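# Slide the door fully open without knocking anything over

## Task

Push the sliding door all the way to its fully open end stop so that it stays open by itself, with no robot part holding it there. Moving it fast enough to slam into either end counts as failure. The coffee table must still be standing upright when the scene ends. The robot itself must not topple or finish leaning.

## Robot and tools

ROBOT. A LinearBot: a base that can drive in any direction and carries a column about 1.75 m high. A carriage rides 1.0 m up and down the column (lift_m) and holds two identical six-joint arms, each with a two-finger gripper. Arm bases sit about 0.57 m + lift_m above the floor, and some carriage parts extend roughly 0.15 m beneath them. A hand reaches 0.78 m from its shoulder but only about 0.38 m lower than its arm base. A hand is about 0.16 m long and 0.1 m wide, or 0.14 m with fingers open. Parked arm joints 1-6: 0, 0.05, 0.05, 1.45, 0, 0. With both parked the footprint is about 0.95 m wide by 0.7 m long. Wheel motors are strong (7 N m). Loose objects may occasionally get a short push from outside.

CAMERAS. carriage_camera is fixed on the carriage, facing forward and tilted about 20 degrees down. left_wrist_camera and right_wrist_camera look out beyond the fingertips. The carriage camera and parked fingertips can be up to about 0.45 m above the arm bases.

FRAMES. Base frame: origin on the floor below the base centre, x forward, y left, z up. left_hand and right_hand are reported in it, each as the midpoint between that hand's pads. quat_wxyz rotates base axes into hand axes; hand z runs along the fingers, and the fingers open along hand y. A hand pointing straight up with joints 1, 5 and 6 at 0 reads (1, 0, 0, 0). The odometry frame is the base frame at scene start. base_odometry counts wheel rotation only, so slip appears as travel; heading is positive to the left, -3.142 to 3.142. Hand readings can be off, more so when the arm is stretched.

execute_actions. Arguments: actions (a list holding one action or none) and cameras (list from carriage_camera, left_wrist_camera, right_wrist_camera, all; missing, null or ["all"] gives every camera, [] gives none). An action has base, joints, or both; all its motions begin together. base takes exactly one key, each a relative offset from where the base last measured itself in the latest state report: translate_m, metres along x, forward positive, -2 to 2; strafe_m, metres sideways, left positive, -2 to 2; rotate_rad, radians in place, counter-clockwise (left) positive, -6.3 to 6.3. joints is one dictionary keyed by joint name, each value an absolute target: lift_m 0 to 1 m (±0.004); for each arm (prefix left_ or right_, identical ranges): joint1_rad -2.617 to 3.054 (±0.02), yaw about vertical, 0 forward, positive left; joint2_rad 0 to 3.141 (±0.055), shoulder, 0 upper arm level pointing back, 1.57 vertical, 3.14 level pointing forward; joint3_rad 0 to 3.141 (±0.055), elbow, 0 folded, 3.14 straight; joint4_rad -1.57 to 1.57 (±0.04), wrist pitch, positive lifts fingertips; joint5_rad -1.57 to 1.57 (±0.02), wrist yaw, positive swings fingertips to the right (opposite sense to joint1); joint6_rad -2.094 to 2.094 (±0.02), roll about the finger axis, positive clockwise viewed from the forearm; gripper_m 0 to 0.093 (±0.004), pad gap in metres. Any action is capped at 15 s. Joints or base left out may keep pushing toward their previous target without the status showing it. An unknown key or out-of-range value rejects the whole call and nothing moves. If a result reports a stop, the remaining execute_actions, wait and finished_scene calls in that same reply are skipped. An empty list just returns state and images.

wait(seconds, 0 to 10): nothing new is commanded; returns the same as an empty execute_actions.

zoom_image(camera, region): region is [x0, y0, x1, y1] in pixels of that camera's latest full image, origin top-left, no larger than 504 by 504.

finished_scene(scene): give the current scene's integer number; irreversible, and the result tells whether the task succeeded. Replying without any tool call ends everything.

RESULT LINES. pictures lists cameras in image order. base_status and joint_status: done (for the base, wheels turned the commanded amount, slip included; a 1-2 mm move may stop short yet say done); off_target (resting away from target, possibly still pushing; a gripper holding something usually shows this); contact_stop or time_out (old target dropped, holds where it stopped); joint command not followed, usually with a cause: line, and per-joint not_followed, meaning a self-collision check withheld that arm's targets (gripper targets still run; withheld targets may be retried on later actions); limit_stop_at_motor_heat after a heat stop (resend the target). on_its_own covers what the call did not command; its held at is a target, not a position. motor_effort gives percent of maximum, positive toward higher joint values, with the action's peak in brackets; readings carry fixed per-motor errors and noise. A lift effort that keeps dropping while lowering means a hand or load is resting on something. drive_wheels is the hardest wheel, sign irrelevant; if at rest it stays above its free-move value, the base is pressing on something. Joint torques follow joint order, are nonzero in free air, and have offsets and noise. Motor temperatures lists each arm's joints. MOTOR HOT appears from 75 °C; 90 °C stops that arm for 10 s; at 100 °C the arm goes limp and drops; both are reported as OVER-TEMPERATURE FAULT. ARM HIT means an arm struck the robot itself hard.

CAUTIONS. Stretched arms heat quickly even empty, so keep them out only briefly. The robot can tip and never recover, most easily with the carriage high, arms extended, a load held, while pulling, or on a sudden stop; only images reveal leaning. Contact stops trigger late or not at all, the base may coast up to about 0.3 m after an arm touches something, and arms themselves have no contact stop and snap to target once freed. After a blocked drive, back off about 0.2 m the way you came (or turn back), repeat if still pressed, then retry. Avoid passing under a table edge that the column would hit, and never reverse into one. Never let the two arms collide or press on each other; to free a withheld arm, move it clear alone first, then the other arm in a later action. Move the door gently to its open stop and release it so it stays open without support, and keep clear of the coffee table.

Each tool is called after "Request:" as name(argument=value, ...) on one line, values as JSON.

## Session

Request:
execute_actions(actions=[])

Scene clock: 0.00 s.
Joint torques (N m, as the arm reports them, + toward a larger angle): no reading
Motor temperatures (°C, as the motors report them): left_arm=[27 30 29 34 27 30] | right_arm=[29 27 29 27 27 29]
base_odometry: x=+0.000 y=+0.000 heading=+0.000 (m, m, rad; odometry frame)
base_status: not commanded
joint_positions: lift_m=+0.298 left_joint1_rad=+0.018 left_joint2_rad=+0.047 left_joint3_rad=+0.042 left_joint4_rad=+1.488 left_joint5_rad=+0.035 left_joint6_rad=-0.004 left_gripper_m=+0.094 right_joint1_rad=-0.018 right_joint2_rad=+0.056 right_joint3_rad=+0.060 right_joint4_rad=+1.453 right_joint5_rad=+0.041 right_joint6_rad=-0.005 right_gripper_m=+0.094
joint_status: not commanded
motor_effort: lift_m=+22 drive_wheels=+2 (%)
left_hand: x=+0.3005 y=+0.3229 z=+1.3262 quat_wxyz=(+0.999, +0.017, +0.044, +0.006) (m; base frame)
right_hand: x=+0.3059 y=-0.3362 z=+1.3303 quat_wxyz=(+0.998, +0.021, +0.056, -0.013) (m; base frame)
pictures: carriage_camera, left_wrist_camera, right_wrist_camera
Images, in order (width x height): carriage_camera 504x504, left_wrist_camera 504x504, right_wrist_camera 504x504.

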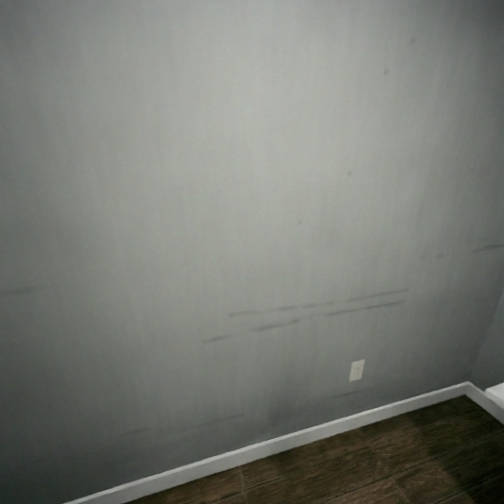

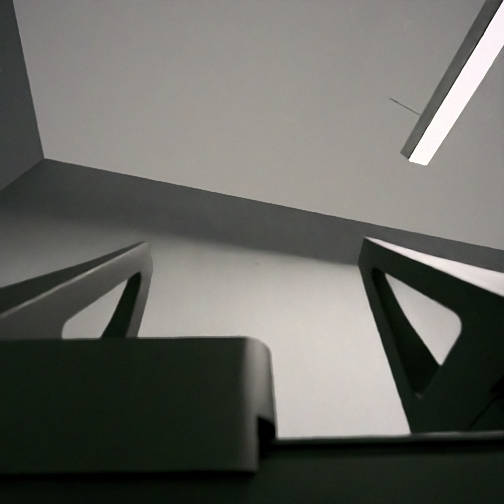

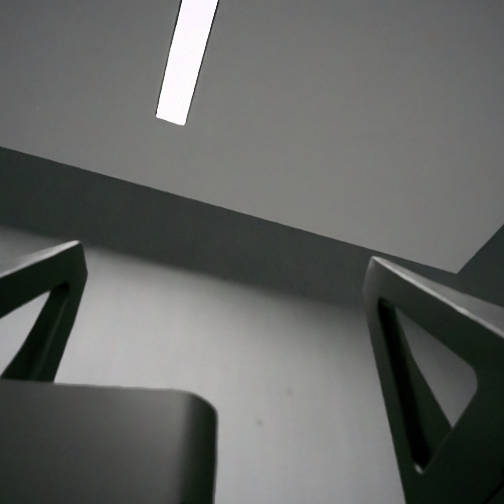

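Request:
execute_actions(actions=[{"base":{"rotate_rad":-1.3}}], cameras=["carriage_camera"])

Request:
execute_actions(actions=[{"base":{"rotate_rad":-1.5}}], cameras=["carriage_camera"])

Request:
execute_actions(actions=[{"base":{"rotate_rad":-1.5}}], cameras=["carriage_camera"])

Scene clock: 5.47 s.
Joint torques (N m, as the arm reports them, + toward a larger angle): left_arm=[ 0.17  3.71  5.36 -0.22  0.08  0.03] | right_arm=[-0.2   3.69  5.79 -0.13 -0.07  0.01]
Motor temperatures (°C, as the motors report them): left_arm=[27 31 30 34 27 30] | right_arm=[29 27 30 27 27 29]
base_odometry: x=+0.000 y=+0.000 heading=-1.300 (m, m, rad; odometry frame)
base_status: done
joint_positions: lift_m=+0.298 left_joint1_rad=+0.018 left_joint2_rad=+0.047 left_joint3_rad=+0.042 left_joint4_rad=+1.488 left_joint5_rad=+0.035 left_joint6_rad=-0.004 left_gripper_m=+0.094 right_joint1_rad=-0.018 right_joint2_rad=+0.056 right_joint3_rad=+0.060 right_joint4_rad=+1.453 right_joint5_rad=+0.041 right_joint6_rad=-0.005 right_gripper_m=+0.094
joint_status: not commanded
motor_effort: lift_m=+22(22) drive_wheels=+8(17) (%)
left_hand: x=+0.3005 y=+0.3229 z=+1.3262 quat_wxyz=(+0.999, +0.017, +0.044, +0.006) (m; base frame)
right_hand: x=+0.3059 y=-0.3362 z=+1.3303 quat_wxyz=(+0.998, +0.021, +0.056, -0.013) (m; base frame)
pictures: carriage_camera
Images, in order (width x height): carriage_camera 504x504.

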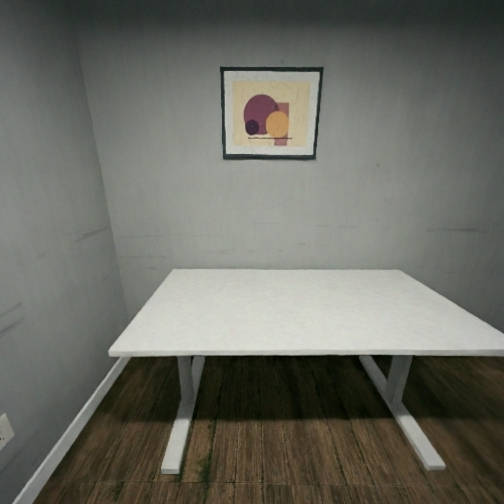

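Scene clock: 8.50 s.
Joint torques (N m, as the arm reports them, + toward a larger angle): left_arm=[ 0.03  3.94  5.67 -0.22  0.07  0.04] | right_arm=[-0.22  3.81  5.85 -0.13 -0.13  0.  ]
Motor temperatures (°C, as the motors report them): left_arm=[27 31 30 34 27 30] | right_arm=[29 27 30 27 27 29]
base_odometry: x=+0.000 y=+0.000 heading=-2.799 (m, m, rad; odometry frame)
base_status: done
joint_positions: lift_m=+0.298 left_joint1_rad=+0.018 left_joint2_rad=+0.047 left_joint3_rad=+0.042 left_joint4_rad=+1.488 left_joint5_rad=+0.035 left_joint6_rad=-0.004 left_gripper_m=+0.094 right_joint1_rad=-0.018 right_joint2_rad=+0.056 right_joint3_rad=+0.060 right_joint4_rad=+1.453 right_joint5_rad=+0.041 right_joint6_rad=-0.005 right_gripper_m=+0.094
joint_status: not commanded
motor_effort: lift_m=+22(22) drive_wheels=+8(17) (%)
left_hand: x=+0.3005 y=+0.3229 z=+1.3262 quat_wxyz=(+0.999, +0.017, +0.044, +0.006) (m; base frame)
right_hand: x=+0.3060 y=-0.3362 z=+1.3303 quat_wxyz=(+0.998, +0.021, +0.057, -0.013) (m; base frame)
pictures: carriage_camera
Images, in order (width x height): carriage_camera 504x504.

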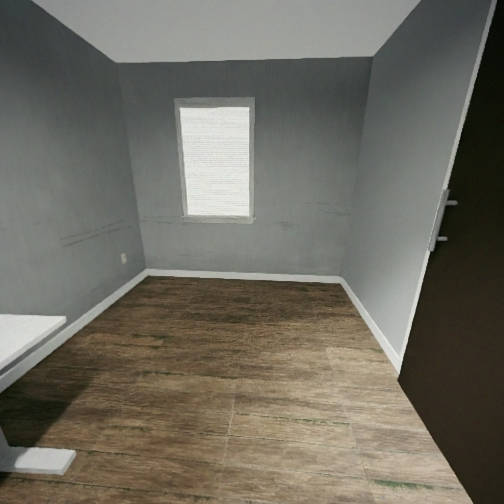

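Scene clock: 11.53 s.
Joint torques (N m, as the arm reports them, + toward a larger angle): left_arm=[-0.08  3.73  5.59 -0.2   0.09  0.04] | right_arm=[-0.21  3.63  5.84 -0.13 -0.1  -0.02]
Motor temperatures (°C, as the motors report them): left_arm=[27 31 30 34 27 30] | right_arm=[29 28 30 27 27 29]
base_odometry: x=+0.000 y=+0.000 heading=+1.985 (m, m, rad; odometry frame)
base_status: done
joint_positions: lift_m=+0.298 left_joint1_rad=+0.018 left_joint2_rad=+0.047 left_joint3_rad=+0.042 left_joint4_rad=+1.488 left_joint5_rad=+0.035 left_joint6_rad=-0.004 left_gripper_m=+0.094 right_joint1_rad=-0.018 right_joint2_rad=+0.056 right_joint3_rad=+0.060 right_joint4_rad=+1.453 right_joint5_rad=+0.041 right_joint6_rad=-0.005 right_gripper_m=+0.094
joint_status: not commanded
motor_effort: lift_m=+22(22) drive_wheels=+8(16) (%)
left_hand: x=+0.3005 y=+0.3229 z=+1.3262 quat_wxyz=(+0.999, +0.017, +0.044, +0.006) (m; base frame)
right_hand: x=+0.3060 y=-0.3362 z=+1.3303 quat_wxyz=(+0.998, +0.021, +0.057, -0.013) (m; base frame)
pictures: carriage_camera
Images, in order (width x height): carriage_camera 504x504.

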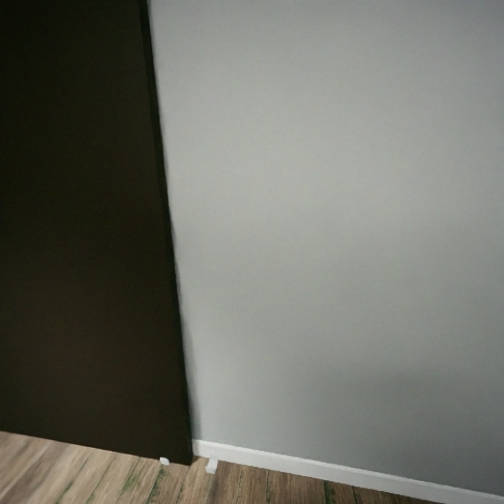

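Request:
execute_actions(actions=[{"base":{"rotate_rad":-0.17},"joints":{"left_joint2_rad":1.0,"left_joint3_rad":1.0,"left_joint4_rad":0,"left_gripper_m":0.0,"lift_m":0.14}}])

Request:
execute_actions(actions=[{"base":{"strafe_m":0.35}}])

Scene clock: 16.03 s.
Joint torques (N m, as the arm reports them, + toward a larger angle): left_arm=[ 0.07 -1.32  8.75  2.42  0.06  0.03] | right_arm=[-0.24  3.71  5.8  -0.12 -0.1   0.01]
Motor temperatures (°C, as the motors report them): left_arm=[27 31 30 34 27 30] | right_arm=[29 28 31 27 27 29]
base_odometry: x=+0.000 y=+0.000 heading=+1.815 (m, m, rad; odometry frame)
base_status: done
joint_positions: lift_m=+0.140 left_joint1_rad=+0.018 left_joint2_rad=+0.990 left_joint3_rad=+0.985 left_joint4_rad=+0.015 left_joint5_rad=+0.035 left_joint6_rad=-0.004 left_gripper_m=+0.000 right_joint1_rad=-0.018 right_joint2_rad=+0.056 right_joint3_rad=+0.060 right_joint4_rad=+1.453 right_joint5_rad=+0.041 right_joint6_rad=-0.005 right_gripper_m=+0.094
joint_status: all done
motor_effort: lift_m=+20(19) drive_wheels=+9(16) (%)
left_hand: x=+0.6435 y=+0.3291 z=+1.1343 quat_wxyz=(+0.710, +0.005, +0.704, -0.007) (m; base frame)
right_hand: x=+0.3060 y=-0.3362 z=+1.1726 quat_wxyz=(+0.998, +0.021, +0.057, -0.013) (m; base frame)
pictures: carriage_camera, left_wrist_camera, right_wrist_camera
Images, in order (width x height): carriage_camera 504x504, left_wrist_camera 504x504, right_wrist_camera 504x504.

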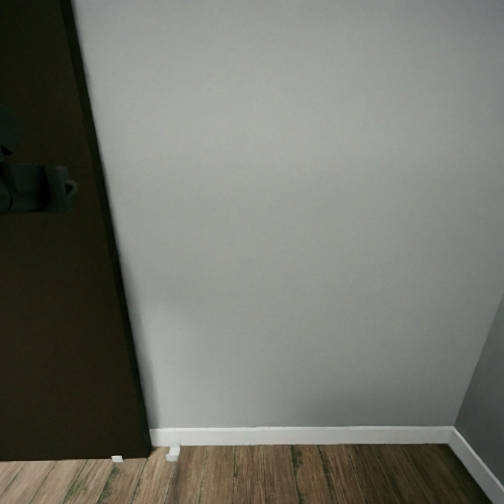

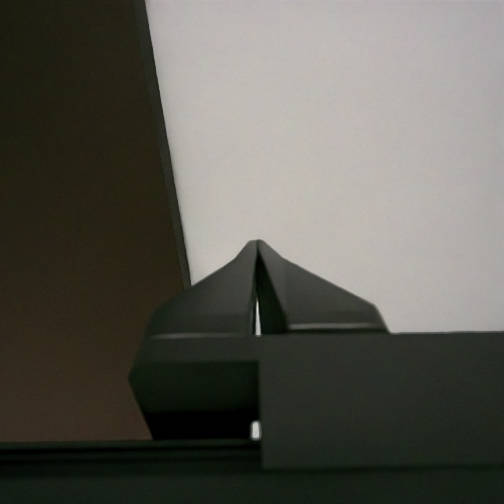

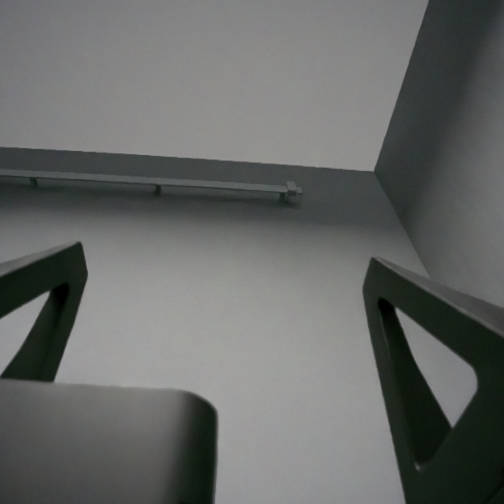

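Scene clock: 18.70 s.
Joint torques (N m, as the arm reports them, + toward a larger angle): left_arm=[-0.25 -1.48  8.67  2.47  0.08  0.  ] | right_arm=[-0.24  3.76  5.85 -0.12 -0.12  0.02]
Motor temperatures (°C, as the motors report them): left_arm=[27 31 31 34 27 30] | right_arm=[29 28 31 27 27 29]
base_odometry: x=-0.340 y=-0.084 heading=+1.814 (m, m, rad; odometry frame)
base_status: done
joint_positions: lift_m=+0.140 left_joint1_rad=+0.018 left_joint2_rad=+0.990 left_joint3_rad=+0.985 left_joint4_rad=+0.014 left_joint5_rad=+0.035 left_joint6_rad=-0.004 left_gripper_m=+0.000 right_joint1_rad=-0.018 right_joint2_rad=+0.056 right_joint3_rad=+0.060 right_joint4_rad=+1.453 right_joint5_rad=+0.041 right_joint6_rad=-0.005 right_gripper_m=+0.094
joint_status: not commanded
motor_effort: lift_m=+20(20) drive_wheels=-9(18) (%)
left_hand: x=+0.6435 y=+0.3291 z=+1.1340 quat_wxyz=(+0.710, +0.005, +0.704, -0.007) (m; base frame)
right_hand: x=+0.3060 y=-0.3362 z=+1.1726 quat_wxyz=(+0.998, +0.021, +0.057, -0.013) (m; base frame)
pictures: carriage_camera, left_wrist_camera, right_wrist_camera
Images, in order (width x height): carriage_camera 504x504, left_wrist_camera 504x504, right_wrist_camera 504x504.

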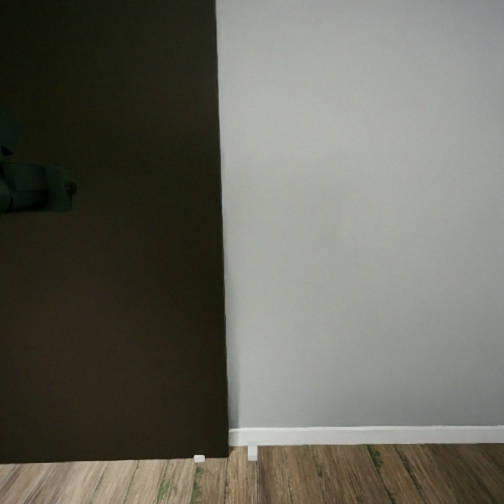

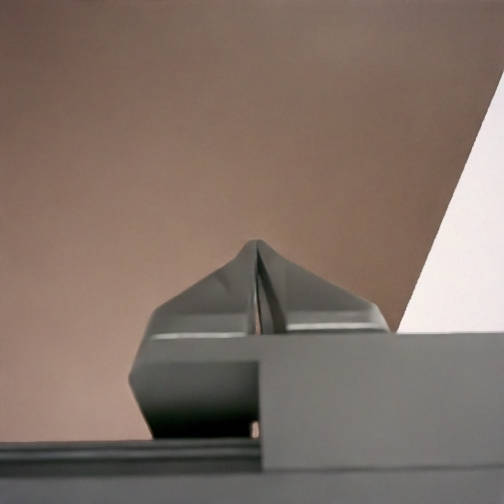

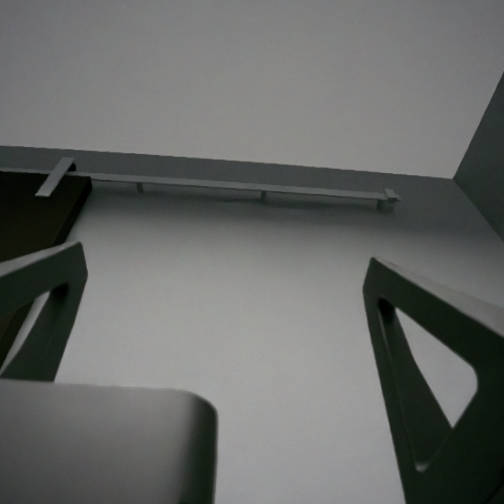

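Request:
execute_actions(actions=[{"base":{"strafe_m":0.6}}])

Scene clock: 24.23 s.
Joint torques (N m, as the arm reports them, + toward a larger angle): left_arm=[ 0.02 -1.28  8.64  2.47  0.05  0.06] | right_arm=[-0.27  3.79  5.83 -0.12 -0.11 -0.01]
Motor temperatures (°C, as the motors report them): left_arm=[27 31 32 36 27 30] | right_arm=[29 28 31 27 27 29]
base_odometry: x=-0.922 y=-0.228 heading=+1.813 (m, m, rad; odometry frame)
base_status: done
joint_positions: lift_m=+0.140 left_joint1_rad=+0.018 left_joint2_rad=+0.990 left_joint3_rad=+0.985 left_joint4_rad=+0.013 left_joint5_rad=+0.036 left_joint6_rad=-0.004 left_gripper_m=+0.000 right_joint1_rad=-0.018 right_joint2_rad=+0.056 right_joint3_rad=+0.060 right_joint4_rad=+1.453 right_joint5_rad=+0.041 right_joint6_rad=-0.005 right_gripper_m=+0.094
joint_status: not commanded
motor_effort: lift_m=+20(19) drive_wheels=-8(18) (%)
left_hand: x=+0.6435 y=+0.3289 z=+1.1339 quat_wxyz=(+0.710, +0.005, +0.704, -0.008) (m; base frame)
right_hand: x=+0.3059 y=-0.3362 z=+1.1726 quat_wxyz=(+0.998, +0.021, +0.056, -0.013) (m; base frame)
pictures: carriage_camera, left_wrist_camera, right_wrist_camera
Images, in order (width x height): carriage_camera 504x504, left_wrist_camera 504x504, right_wrist_camera 504x504.

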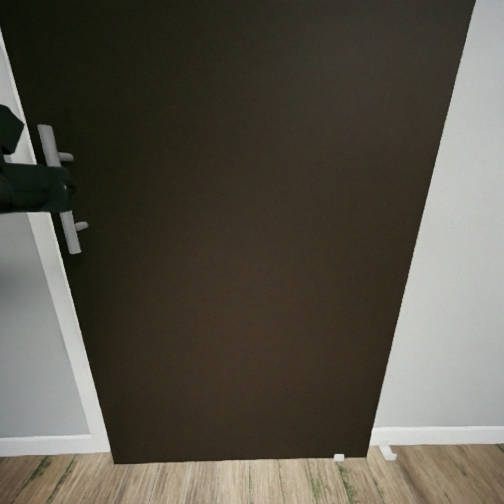

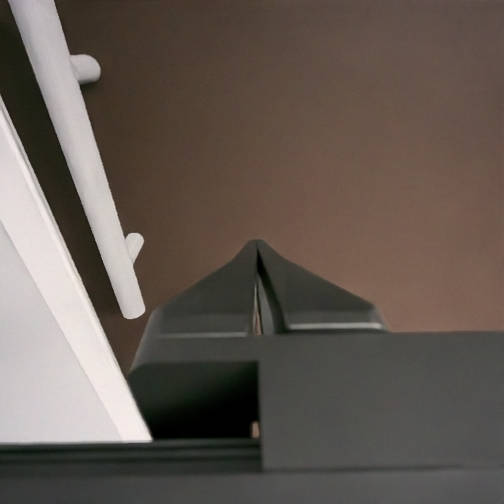

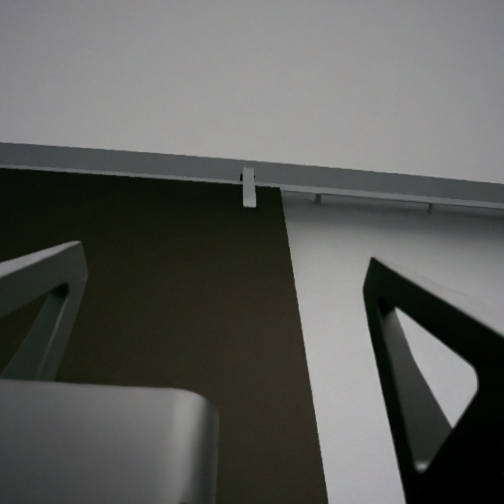

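Request:
execute_actions(actions=[{"base":{"strafe_m":0.28}}])

Request:
execute_actions(actions=[{"base":{"translate_m":0.12}}])

Scene clock: 30.00 s.
Joint torques (N m, as the arm reports them, + toward a larger angle): left_arm=[-0.01 -1.42  8.89  2.47  0.08  0.01] | right_arm=[-0.23  3.69  5.79 -0.11 -0.11 -0.02]
Motor temperatures (°C, as the motors report them): left_arm=[27 31 33 36 27 30] | right_arm=[29 28 32 27 27 29]
base_odometry: x=-1.194 y=-0.294 heading=+1.812 (m, m, rad; odometry frame)
base_status: done
joint_positions: lift_m=+0.140 left_joint1_rad=+0.018 left_joint2_rad=+0.990 left_joint3_rad=+0.985 left_joint4_rad=+0.013 left_joint5_rad=+0.036 left_joint6_rad=-0.004 left_gripper_m=+0.000 right_joint1_rad=-0.018 right_joint2_rad=+0.056 right_joint3_rad=+0.060 right_joint4_rad=+1.453 right_joint5_rad=+0.041 right_joint6_rad=-0.005 right_gripper_m=+0.094
joint_status: not commanded
motor_effort: lift_m=+20(19) drive_wheels=-8(16) (%)
left_hand: x=+0.6435 y=+0.3288 z=+1.1338 quat_wxyz=(+0.710, +0.005, +0.704, -0.008) (m; base frame)
right_hand: x=+0.3059 y=-0.3362 z=+1.1726 quat_wxyz=(+0.998, +0.021, +0.056, -0.013) (m; base frame)
pictures: carriage_camera, left_wrist_camera, right_wrist_camera
Images, in order (width x height): carriage_camera 504x504, left_wrist_camera 504x504, right_wrist_camera 504x504.

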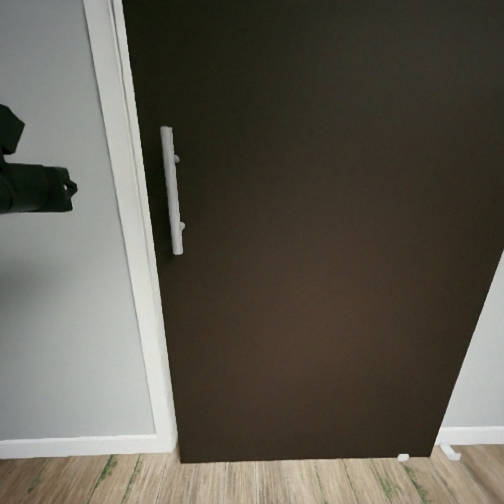

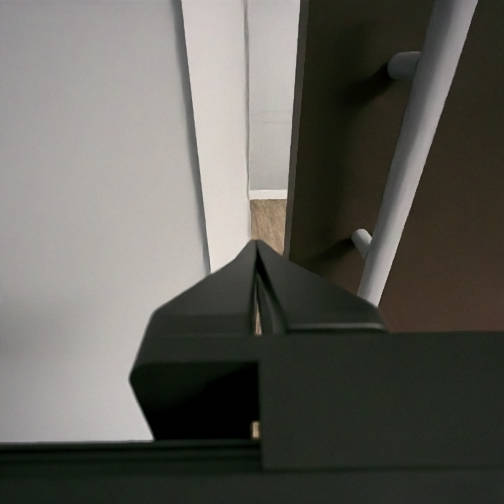

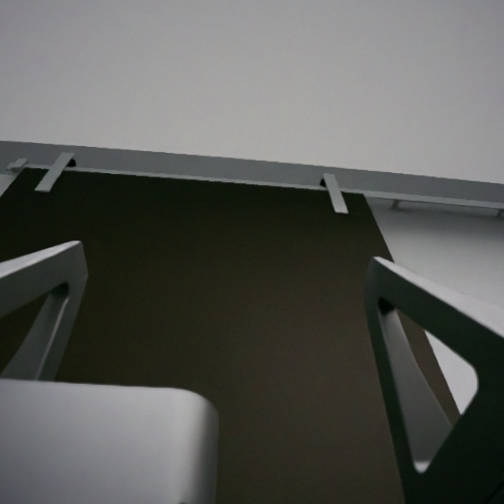

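Scene clock: 31.77 s.
Joint torques (N m, as the arm reports them, + toward a larger angle): left_arm=[ 0.03 -1.27  8.8   2.5   0.06 -0.02] | right_arm=[-0.21  3.72  5.79 -0.13 -0.09  0.  ]
Motor temperatures (°C, as the motors report them): left_arm=[27 31 33 37 27 30] | right_arm=[29 28 32 27 27 29]
base_odometry: x=-1.223 y=-0.178 heading=+1.812 (m, m, rad; odometry frame)
base_status: done
joint_positions: lift_m=+0.140 left_joint1_rad=+0.018 left_joint2_rad=+0.990 left_joint3_rad=+0.985 left_joint4_rad=+0.012 left_joint5_rad=+0.036 left_joint6_rad=-0.004 left_gripper_m=+0.000 right_joint1_rad=-0.018 right_joint2_rad=+0.056 right_joint3_rad=+0.060 right_joint4_rad=+1.454 right_joint5_rad=+0.041 right_joint6_rad=-0.005 right_gripper_m=+0.094
joint_status: not commanded
motor_effort: lift_m=+20(19) drive_wheels=-6(13) (%)
left_hand: x=+0.6435 y=+0.3288 z=+1.1336 quat_wxyz=(+0.709, +0.005, +0.705, -0.008) (m; base frame)
right_hand: x=+0.3056 y=-0.3362 z=+1.1727 quat_wxyz=(+0.998, +0.021, +0.056, -0.013) (m; base frame)
pictures: carriage_camera, left_wrist_camera, right_wrist_camera
Images, in order (width x height): carriage_camera 504x504, left_wrist_camera 504x504, right_wrist_camera 504x504.

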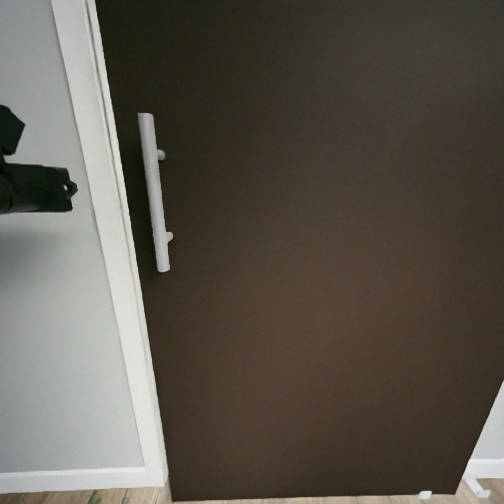

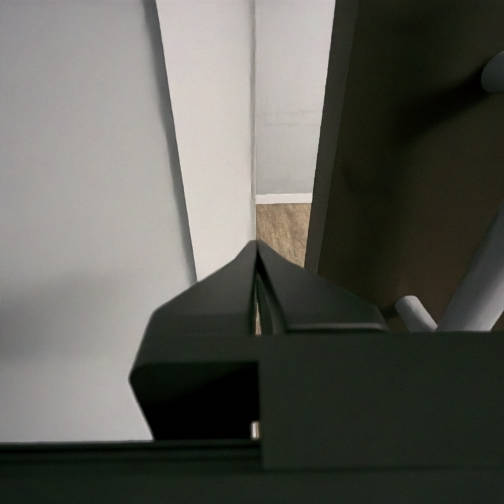

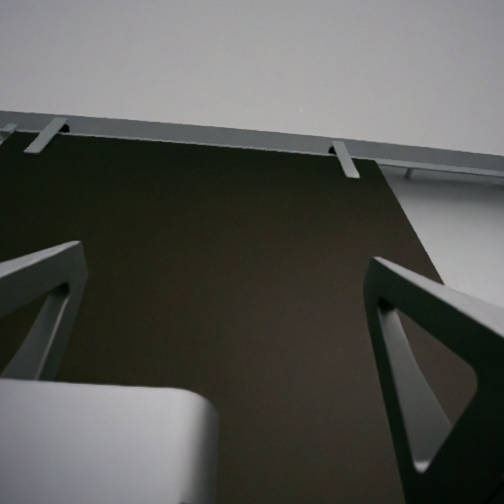

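Request:
execute_actions(actions=[{"base":{"translate_m":0.075}}], cameras=[])

Request:
execute_actions(actions=[{"base":{"strafe_m":-0.2}}])

Scene clock: 34.63 s.
Joint torques (N m, as the arm reports them, + toward a larger angle): left_arm=[-0.09 -1.24  8.72  2.51  0.07  0.02] | right_arm=[-0.26  3.68  5.66 -0.14 -0.09 -0.01]
Motor temperatures (°C, as the motors report them): left_arm=[27 31 33 37 27 30] | right_arm=[29 28 32 27 27 29]
base_odometry: x=-1.242 y=-0.105 heading=+1.813 (m, m, rad; odometry frame)
base_status: done
joint_positions: lift_m=+0.140 left_joint1_rad=+0.018 left_joint2_rad=+0.990 left_joint3_rad=+0.985 left_joint4_rad=+0.010 left_joint5_rad=+0.036 left_joint6_rad=-0.004 left_gripper_m=+0.000 right_joint1_rad=-0.018 right_joint2_rad=+0.056 right_joint3_rad=+0.060 right_joint4_rad=+1.453 right_joint5_rad=+0.041 right_joint6_rad=-0.005 right_gripper_m=+0.094
joint_status: not commanded
motor_effort: lift_m=+20(20) drive_wheels=-6(13) (%)
left_hand: x=+0.6435 y=+0.3289 z=+1.1333 quat_wxyz=(+0.709, +0.005, +0.705, -0.008) (m; base frame)
right_hand: x=+0.3058 y=-0.3362 z=+1.1727 quat_wxyz=(+0.998, +0.021, +0.056, -0.013) (m; base frame)
pictures: none
No camera images: the call's "cameras" was empty. Leave "cameras" out to get every camera's image.

Scene clock: 36.83 s.
Joint torques (N m, as the arm reports them, + toward a larger angle): left_arm=[-0.95 -1.47  8.58  2.55  0.15  0.07] | right_arm=[-0.16  3.77  5.79 -0.13 -0.1  -0.01]
Motor temperatures (°C, as the motors report them): left_arm=[27 31 33 37 28 30] | right_arm=[29 29 32 27 27 29]
base_odometry: x=-1.082 y=-0.065 heading=+1.814 (m, m, rad; odometry frame)
base_status: strafe_m contact_stop (by the wheels' count: -0.165 of -0.200)
joint_positions: lift_m=+0.140 left_joint1_rad=+0.028 left_joint2_rad=+0.990 left_joint3_rad=+0.986 left_joint4_rad=+0.004 left_joint5_rad=+0.028 left_joint6_rad=-0.007 left_gripper_m=+0.000 right_joint1_rad=-0.018 right_joint2_rad=+0.056 right_joint3_rad=+0.060 right_joint4_rad=+1.452 right_joint5_rad=+0.042 right_joint6_rad=-0.005 right_gripper_m=+0.094
joint_status: not commanded
motor_effort: lift_m=+20(20) drive_wheels=+1(14) (%)
left_hand: x=+0.6434 y=+0.3342 z=+1.1325 quat_wxyz=(+0.707, -0.003, +0.707, -0.002) (m; base frame)
right_hand: x=+0.3061 y=-0.3363 z=+1.1726 quat_wxyz=(+0.998, +0.021, +0.057, -0.013) (m; base frame)
pictures: carriage_camera, left_wrist_camera, right_wrist_camera
Images, in order (width x height): carriage_camera 504x504, left_wrist_camera 504x504, right_wrist_camera 504x504.

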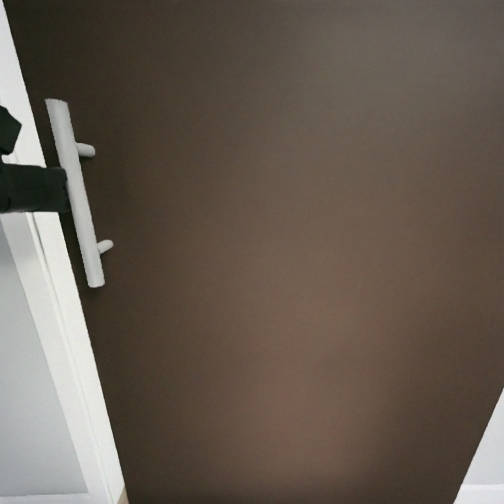

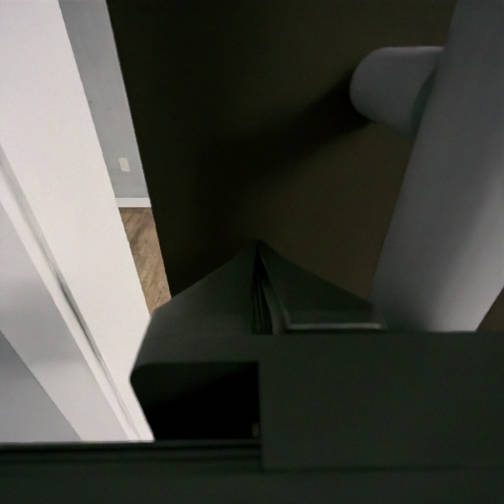

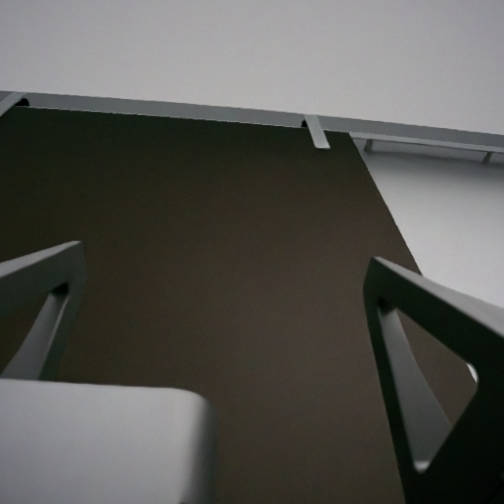

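Request:
execute_actions(actions=[{"base":{"strafe_m":-0.4},"joints":{"left_joint1_rad":0.01}}])

Scene clock: 41.03 s.
Joint torques (N m, as the arm reports them, + toward a larger angle): left_arm=[-0.87 -0.97  8.39  2.76  0.09 -0.03] | right_arm=[-0.22  3.7   5.89 -0.11 -0.11  0.  ]
Motor temperatures (°C, as the motors report them): left_arm=[27 31 34 38 28 30] | right_arm=[29 29 32 27 27 29]
base_odometry: x=-0.694 y=+0.032 heading=+1.814 (m, m, rad; odometry frame)
base_status: done
joint_positions: lift_m=+0.140 left_joint1_rad=+0.019 left_joint2_rad=+0.983 left_joint3_rad=+0.989 left_joint4_rad=-0.008 left_joint5_rad=+0.030 left_joint6_rad=+0.002 left_gripper_m=+0.000 right_joint1_rad=-0.018 right_joint2_rad=+0.056 right_joint3_rad=+0.060 right_joint4_rad=+1.452 right_joint5_rad=+0.042 right_joint6_rad=-0.005 right_gripper_m=+0.094
joint_status: all done
motor_effort: lift_m=+20(20) drive_wheels=-2(17) (%)
left_hand: x=+0.6413 y=+0.3304 z=+1.1333 quat_wxyz=(+0.706, +0.004, +0.708, -0.003) (m; base frame)
right_hand: x=+0.3061 y=-0.3363 z=+1.1726 quat_wxyz=(+0.998, +0.021, +0.057, -0.013) (m; base frame)
pictures: carriage_camera, left_wrist_camera, right_wrist_camera
Images, in order (width x height): carriage_camera 504x504, left_wrist_camera 504x504, right_wrist_camera 504x504.

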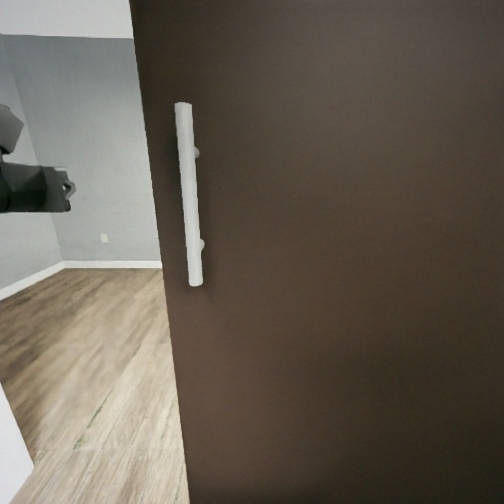

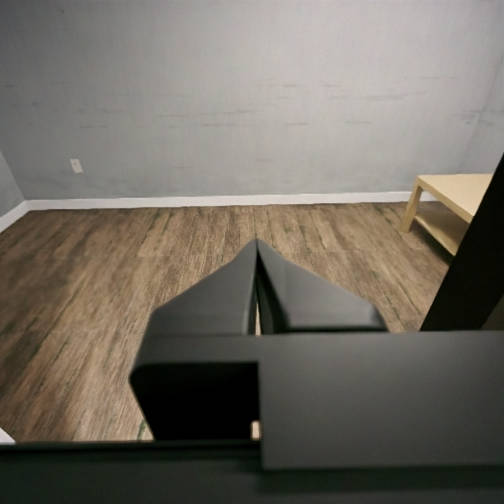

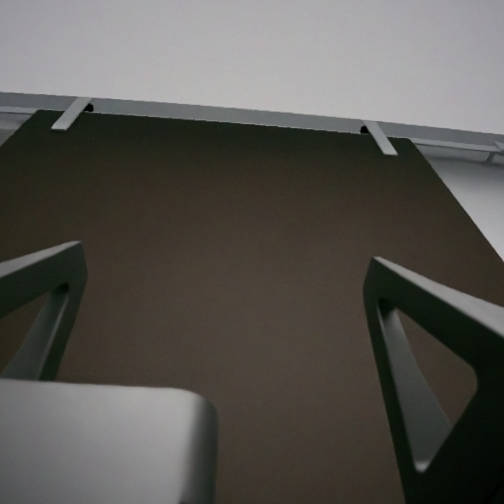

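Request:
execute_actions(actions=[{"base":{"strafe_m":-0.22}}])

Scene clock: 45.23 s.
Joint torques (N m, as the arm reports them, + toward a larger angle): left_arm=[-0.82 -0.87  8.45  2.69  0.12 -0.03] | right_arm=[-0.22  3.6   5.76 -0.14 -0.11  0.  ]
Motor temperatures (°C, as the motors report them): left_arm=[27 31 34 38 28 30] | right_arm=[29 29 32 27 27 29]
base_odometry: x=-0.480 y=+0.085 heading=+1.814 (m, m, rad; odometry frame)
base_status: done
joint_positions: lift_m=+0.140 left_joint1_rad=+0.019 left_joint2_rad=+0.983 left_joint3_rad=+0.989 left_joint4_rad=-0.006 left_joint5_rad=+0.032 left_joint6_rad=+0.001 left_gripper_m=+0.000 right_joint1_rad=-0.018 right_joint2_rad=+0.056 right_joint3_rad=+0.060 right_joint4_rad=+1.452 right_joint5_rad=+0.042 right_joint6_rad=-0.005 right_gripper_m=+0.094
joint_status: not commanded
motor_effort: lift_m=+20(20) drive_wheels=-2(10) (%)
left_hand: x=+0.6413 y=+0.3299 z=+1.1340 quat_wxyz=(+0.707, +0.005, +0.707, -0.004) (m; base frame)
right_hand: x=+0.3061 y=-0.3363 z=+1.1726 quat_wxyz=(+0.998, +0.021, +0.057, -0.013) (m; base frame)
pictures: carriage_camera, left_wrist_camera, right_wrist_camera
Images, in order (width x height): carriage_camera 504x504, left_wrist_camera 504x504, right_wrist_camera 504x504.

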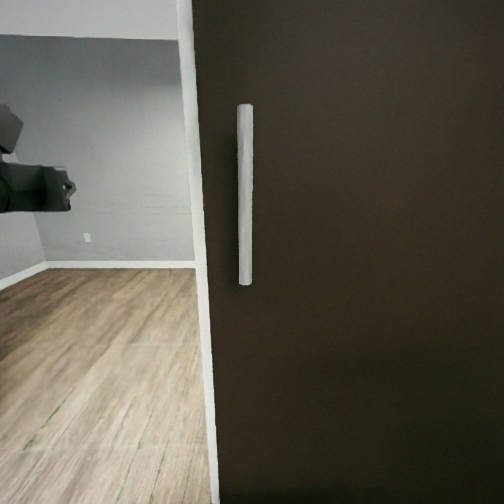

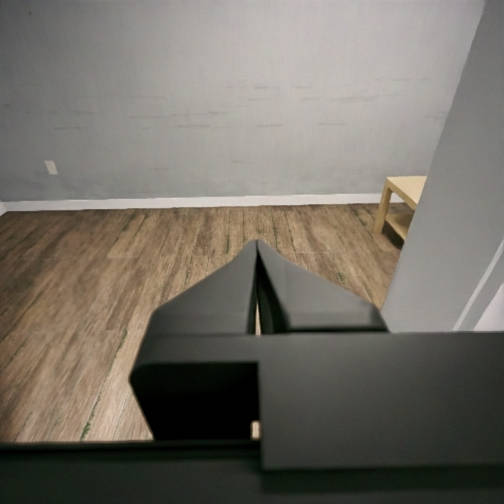

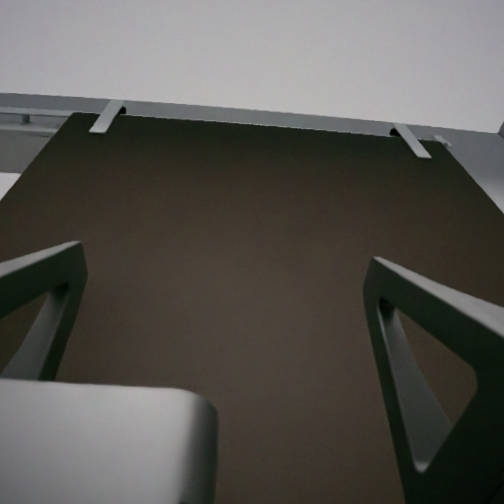

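Request:
execute_actions(actions=[{"base":{"strafe_m":-0.34}}])

Scene clock: 49.73 s.
Joint torques (N m, as the arm reports them, + toward a larger angle): left_arm=[-1.93 -0.93  8.45  2.65  0.46  0.  ] | right_arm=[-0.22  3.69  5.87 -0.11 -0.12 -0.01]
Motor temperatures (°C, as the motors report them): left_arm=[27 31 35 39 28 30] | right_arm=[29 29 33 27 27 29]
base_odometry: x=-0.161 y=+0.165 heading=+1.815 (m, m, rad; odometry frame)
base_status: strafe_m contact_stop (by the wheels' count: -0.329 of -0.340)
joint_positions: lift_m=+0.140 left_joint1_rad=+0.030 left_joint2_rad=+0.983 left_joint3_rad=+0.989 left_joint4_rad=-0.004 left_joint5_rad=-0.001 left_joint6_rad=-0.003 left_gripper_m=+0.000 right_joint1_rad=-0.018 right_joint2_rad=+0.056 right_joint3_rad=+0.060 right_joint4_rad=+1.452 right_joint5_rad=+0.042 right_joint6_rad=-0.005 right_gripper_m=+0.094
joint_status: not commanded
motor_effort: lift_m=+20(20) drive_wheels=+2(11) (%)
left_hand: x=+0.6412 y=+0.3394 z=+1.1343 quat_wxyz=(+0.708, -0.012, +0.706, +0.010) (m; base frame)
right_hand: x=+0.3062 y=-0.3364 z=+1.1726 quat_wxyz=(+0.998, +0.021, +0.057, -0.013) (m; base frame)
pictures: carriage_camera, left_wrist_camera, right_wrist_camera
Images, in order (width x height): carriage_camera 504x504, left_wrist_camera 504x504, right_wrist_camera 504x504.

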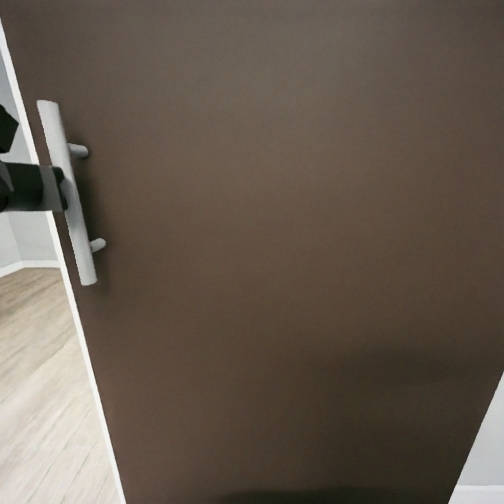

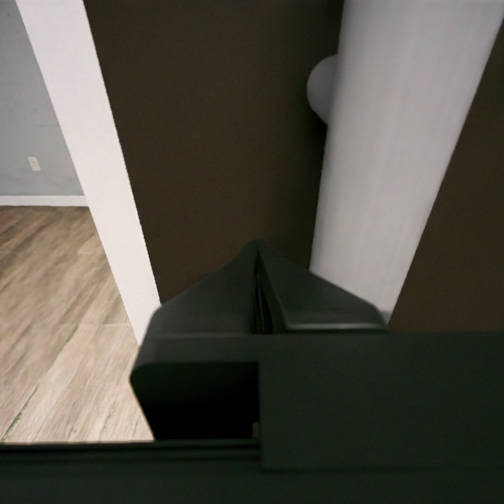

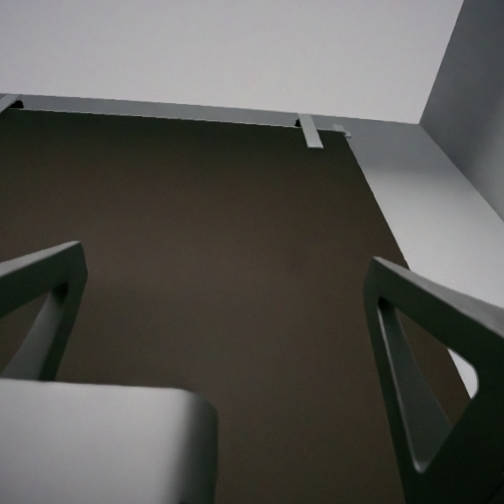

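Gap to the stop still seems visible; a small push.

Request:
execute_actions(actions=[{"base":{"strafe_m":-0.035},"joints":{"left_joint1_rad":0.01}}])

Scene clock: 56.17 s.
Joint torques (N m, as the arm reports them, + toward a larger angle): left_arm=[-1.64 -0.91  8.35  2.68  0.41  0.01] | right_arm=[-0.17  3.73  5.83 -0.12 -0.12  0.01]
Motor temperatures (°C, as the motors report them): left_arm=[27 31 35 40 28 30] | right_arm=[29 29 33 27 27 29]
base_odometry: x=-0.136 y=+0.172 heading=+1.816 (m, m, rad; odometry frame)
base_status: strafe_m contact_stop (by the wheels' count: -0.026 of -0.035)
joint_positions: lift_m=+0.140 left_joint1_rad=+0.028 left_joint2_rad=+0.983 left_joint3_rad=+0.989 left_joint4_rad=-0.004 left_joint5_rad=+0.006 left_joint6_rad=-0.003 left_gripper_m=+0.000 right_joint1_rad=-0.018 right_joint2_rad=+0.056 right_joint3_rad=+0.060 right_joint4_rad=+1.452 right_joint5_rad=+0.043 right_joint6_rad=-0.005 right_gripper_m=+0.094
joint_status: all done
motor_effort: lift_m=+20(20) drive_wheels=+1(12) (%)
left_hand: x=+0.6412 y=+0.3380 z=+1.1342 quat_wxyz=(+0.708, -0.009, +0.706, +0.007) (m; base frame)
right_hand: x=+0.3061 y=-0.3366 z=+1.1726 quat_wxyz=(+0.998, +0.022, +0.057, -0.013) (m; base frame)
pictures: carriage_camera, left_wrist_camera, right_wrist_camera
Images, in order (width x height): carriage_camera 504x504, left_wrist_camera 504x504, right_wrist_camera 504x504.

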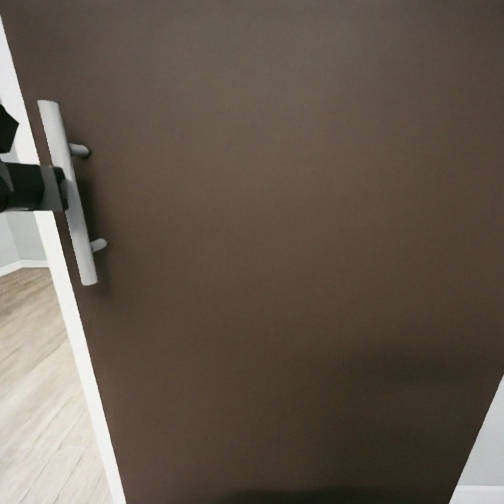

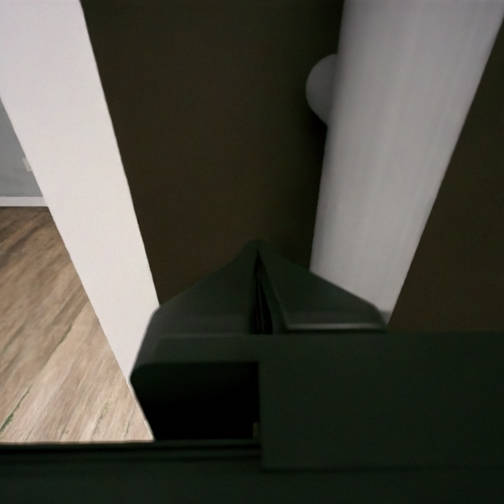

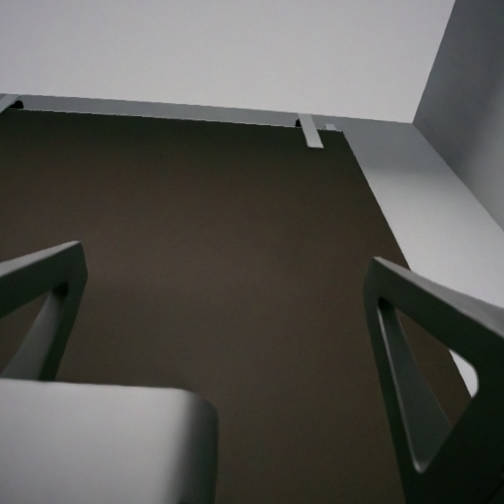

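Still moving.

Request:
execute_actions(actions=[{"base":{"strafe_m":-0.04},"joints":{"left_joint1_rad":0.0}}])

Scene clock: 58.57 s.
Joint torques (N m, as the arm reports them, + toward a larger angle): left_arm=[-2.05 -0.78  8.54  2.64  0.88  0.  ] | right_arm=[-0.25  3.79  5.83 -0.12 -0.12 -0.01]
Motor temperatures (°C, as the motors report them): left_arm=[27 31 35 40 28 30] | right_arm=[29 29 33 27 27 29]
base_odometry: x=-0.097 y=+0.182 heading=+1.816 (m, m, rad; odometry frame)
base_status: done
joint_positions: lift_m=+0.140 left_joint1_rad=+0.022 left_joint2_rad=+0.983 left_joint3_rad=+0.989 left_joint4_rad=-0.004 left_joint5_rad=-0.038 left_joint6_rad=-0.002 left_gripper_m=+0.000 right_joint1_rad=-0.018 right_joint2_rad=+0.056 right_joint3_rad=+0.060 right_joint4_rad=+1.452 right_joint5_rad=+0.043 right_joint6_rad=-0.005 right_gripper_m=+0.094
joint_status: left_joint1_rad off_target (ended at +0.022, target +0.000)
motor_effort: lift_m=+20(20) drive_wheels=+2(11) (%)
left_hand: x=+0.6410 y=+0.3432 z=+1.1343 quat_wxyz=(+0.708, -0.022, +0.706, +0.020) (m; base frame)
right_hand: x=+0.3061 y=-0.3365 z=+1.1726 quat_wxyz=(+0.998, +0.022, +0.057, -0.013) (m; base frame)
pictures: carriage_camera, left_wrist_camera, right_wrist_camera
Images, in order (width x height): carriage_camera 504x504, left_wrist_camera 504x504, right_wrist_camera 504x504.

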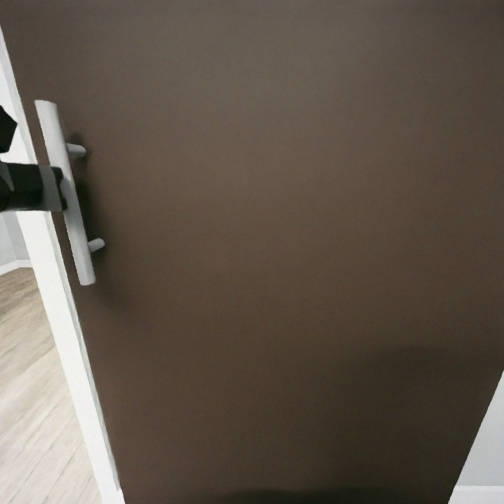

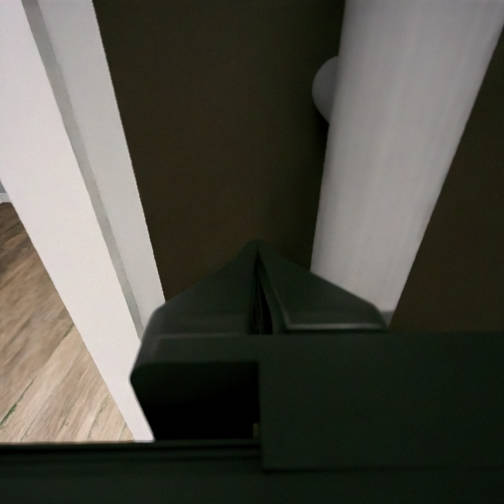

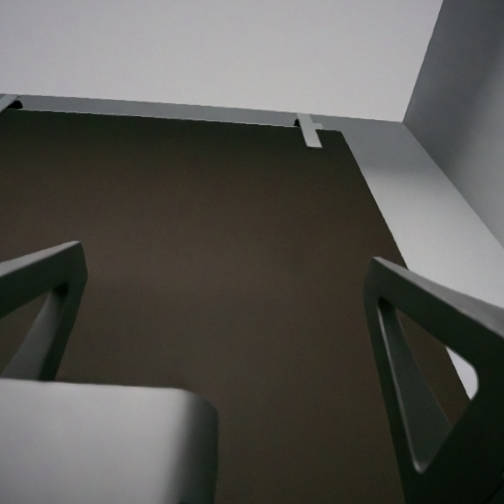

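Request:
execute_actions(actions=[{"base":{"strafe_m":-0.035},"joints":{"left_joint1_rad":0.0}}])

Scene clock: 60.87 s.
Joint torques (N m, as the arm reports them, + toward a larger angle): left_arm=[-4.92 -0.79  8.39  2.69  2.05 -0.03] | right_arm=[-0.27  3.83  5.86 -0.14 -0.13  0.  ]
Motor temperatures (°C, as the motors report them): left_arm=[27 31 35 40 28 30] | right_arm=[29 29 33 27 27 29]
base_odometry: x=-0.071 y=+0.189 heading=+1.817 (m, m, rad; odometry frame)
base_status: strafe_m contact_stop (by the wheels' count: -0.027 of -0.035)
joint_positions: lift_m=+0.140 left_joint1_rad=+0.051 left_joint2_rad=+0.983 left_joint3_rad=+0.989 left_joint4_rad=-0.004 left_joint5_rad=-0.140 left_joint6_rad=-0.002 left_gripper_m=+0.000 right_joint1_rad=-0.018 right_joint2_rad=+0.056 right_joint3_rad=+0.060 right_joint4_rad=+1.452 right_joint5_rad=+0.043 right_joint6_rad=-0.005 right_gripper_m=+0.094
joint_status: left_joint1_rad off_target (ended at +0.052, target +0.000)
motor_effort: lift_m=+20(20) drive_wheels=+4(11) (%)
left_hand: x=+0.6379 y=+0.3711 z=+1.1342 quat_wxyz=(+0.705, -0.068, +0.703, +0.067) (m; base frame)
right_hand: x=+0.3061 y=-0.3366 z=+1.1726 quat_wxyz=(+0.998, +0.022, +0.057, -0.013) (m; base frame)
pictures: carriage_camera, left_wrist_camera, right_wrist_camera
Images, in order (width x height): carriage_camera 504x504, left_wrist_camera 504x504, right_wrist_camera 504x504.

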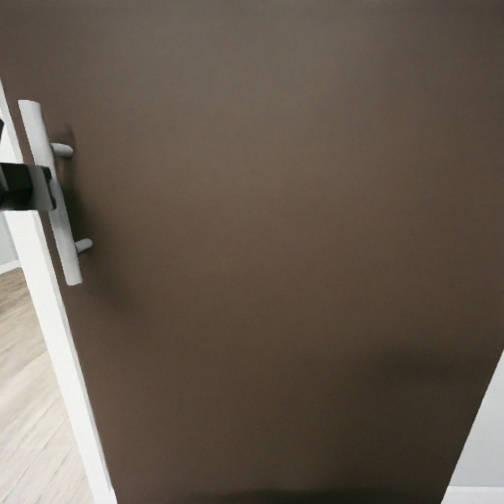

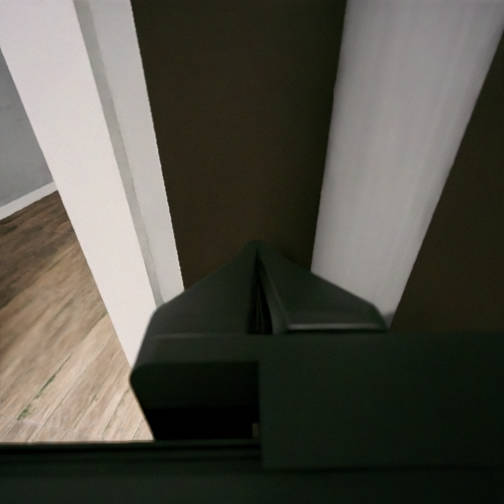

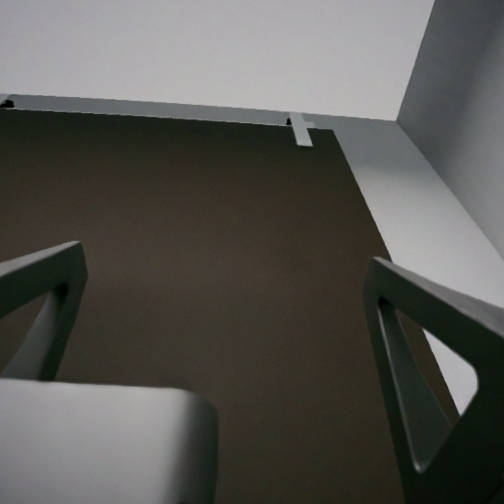

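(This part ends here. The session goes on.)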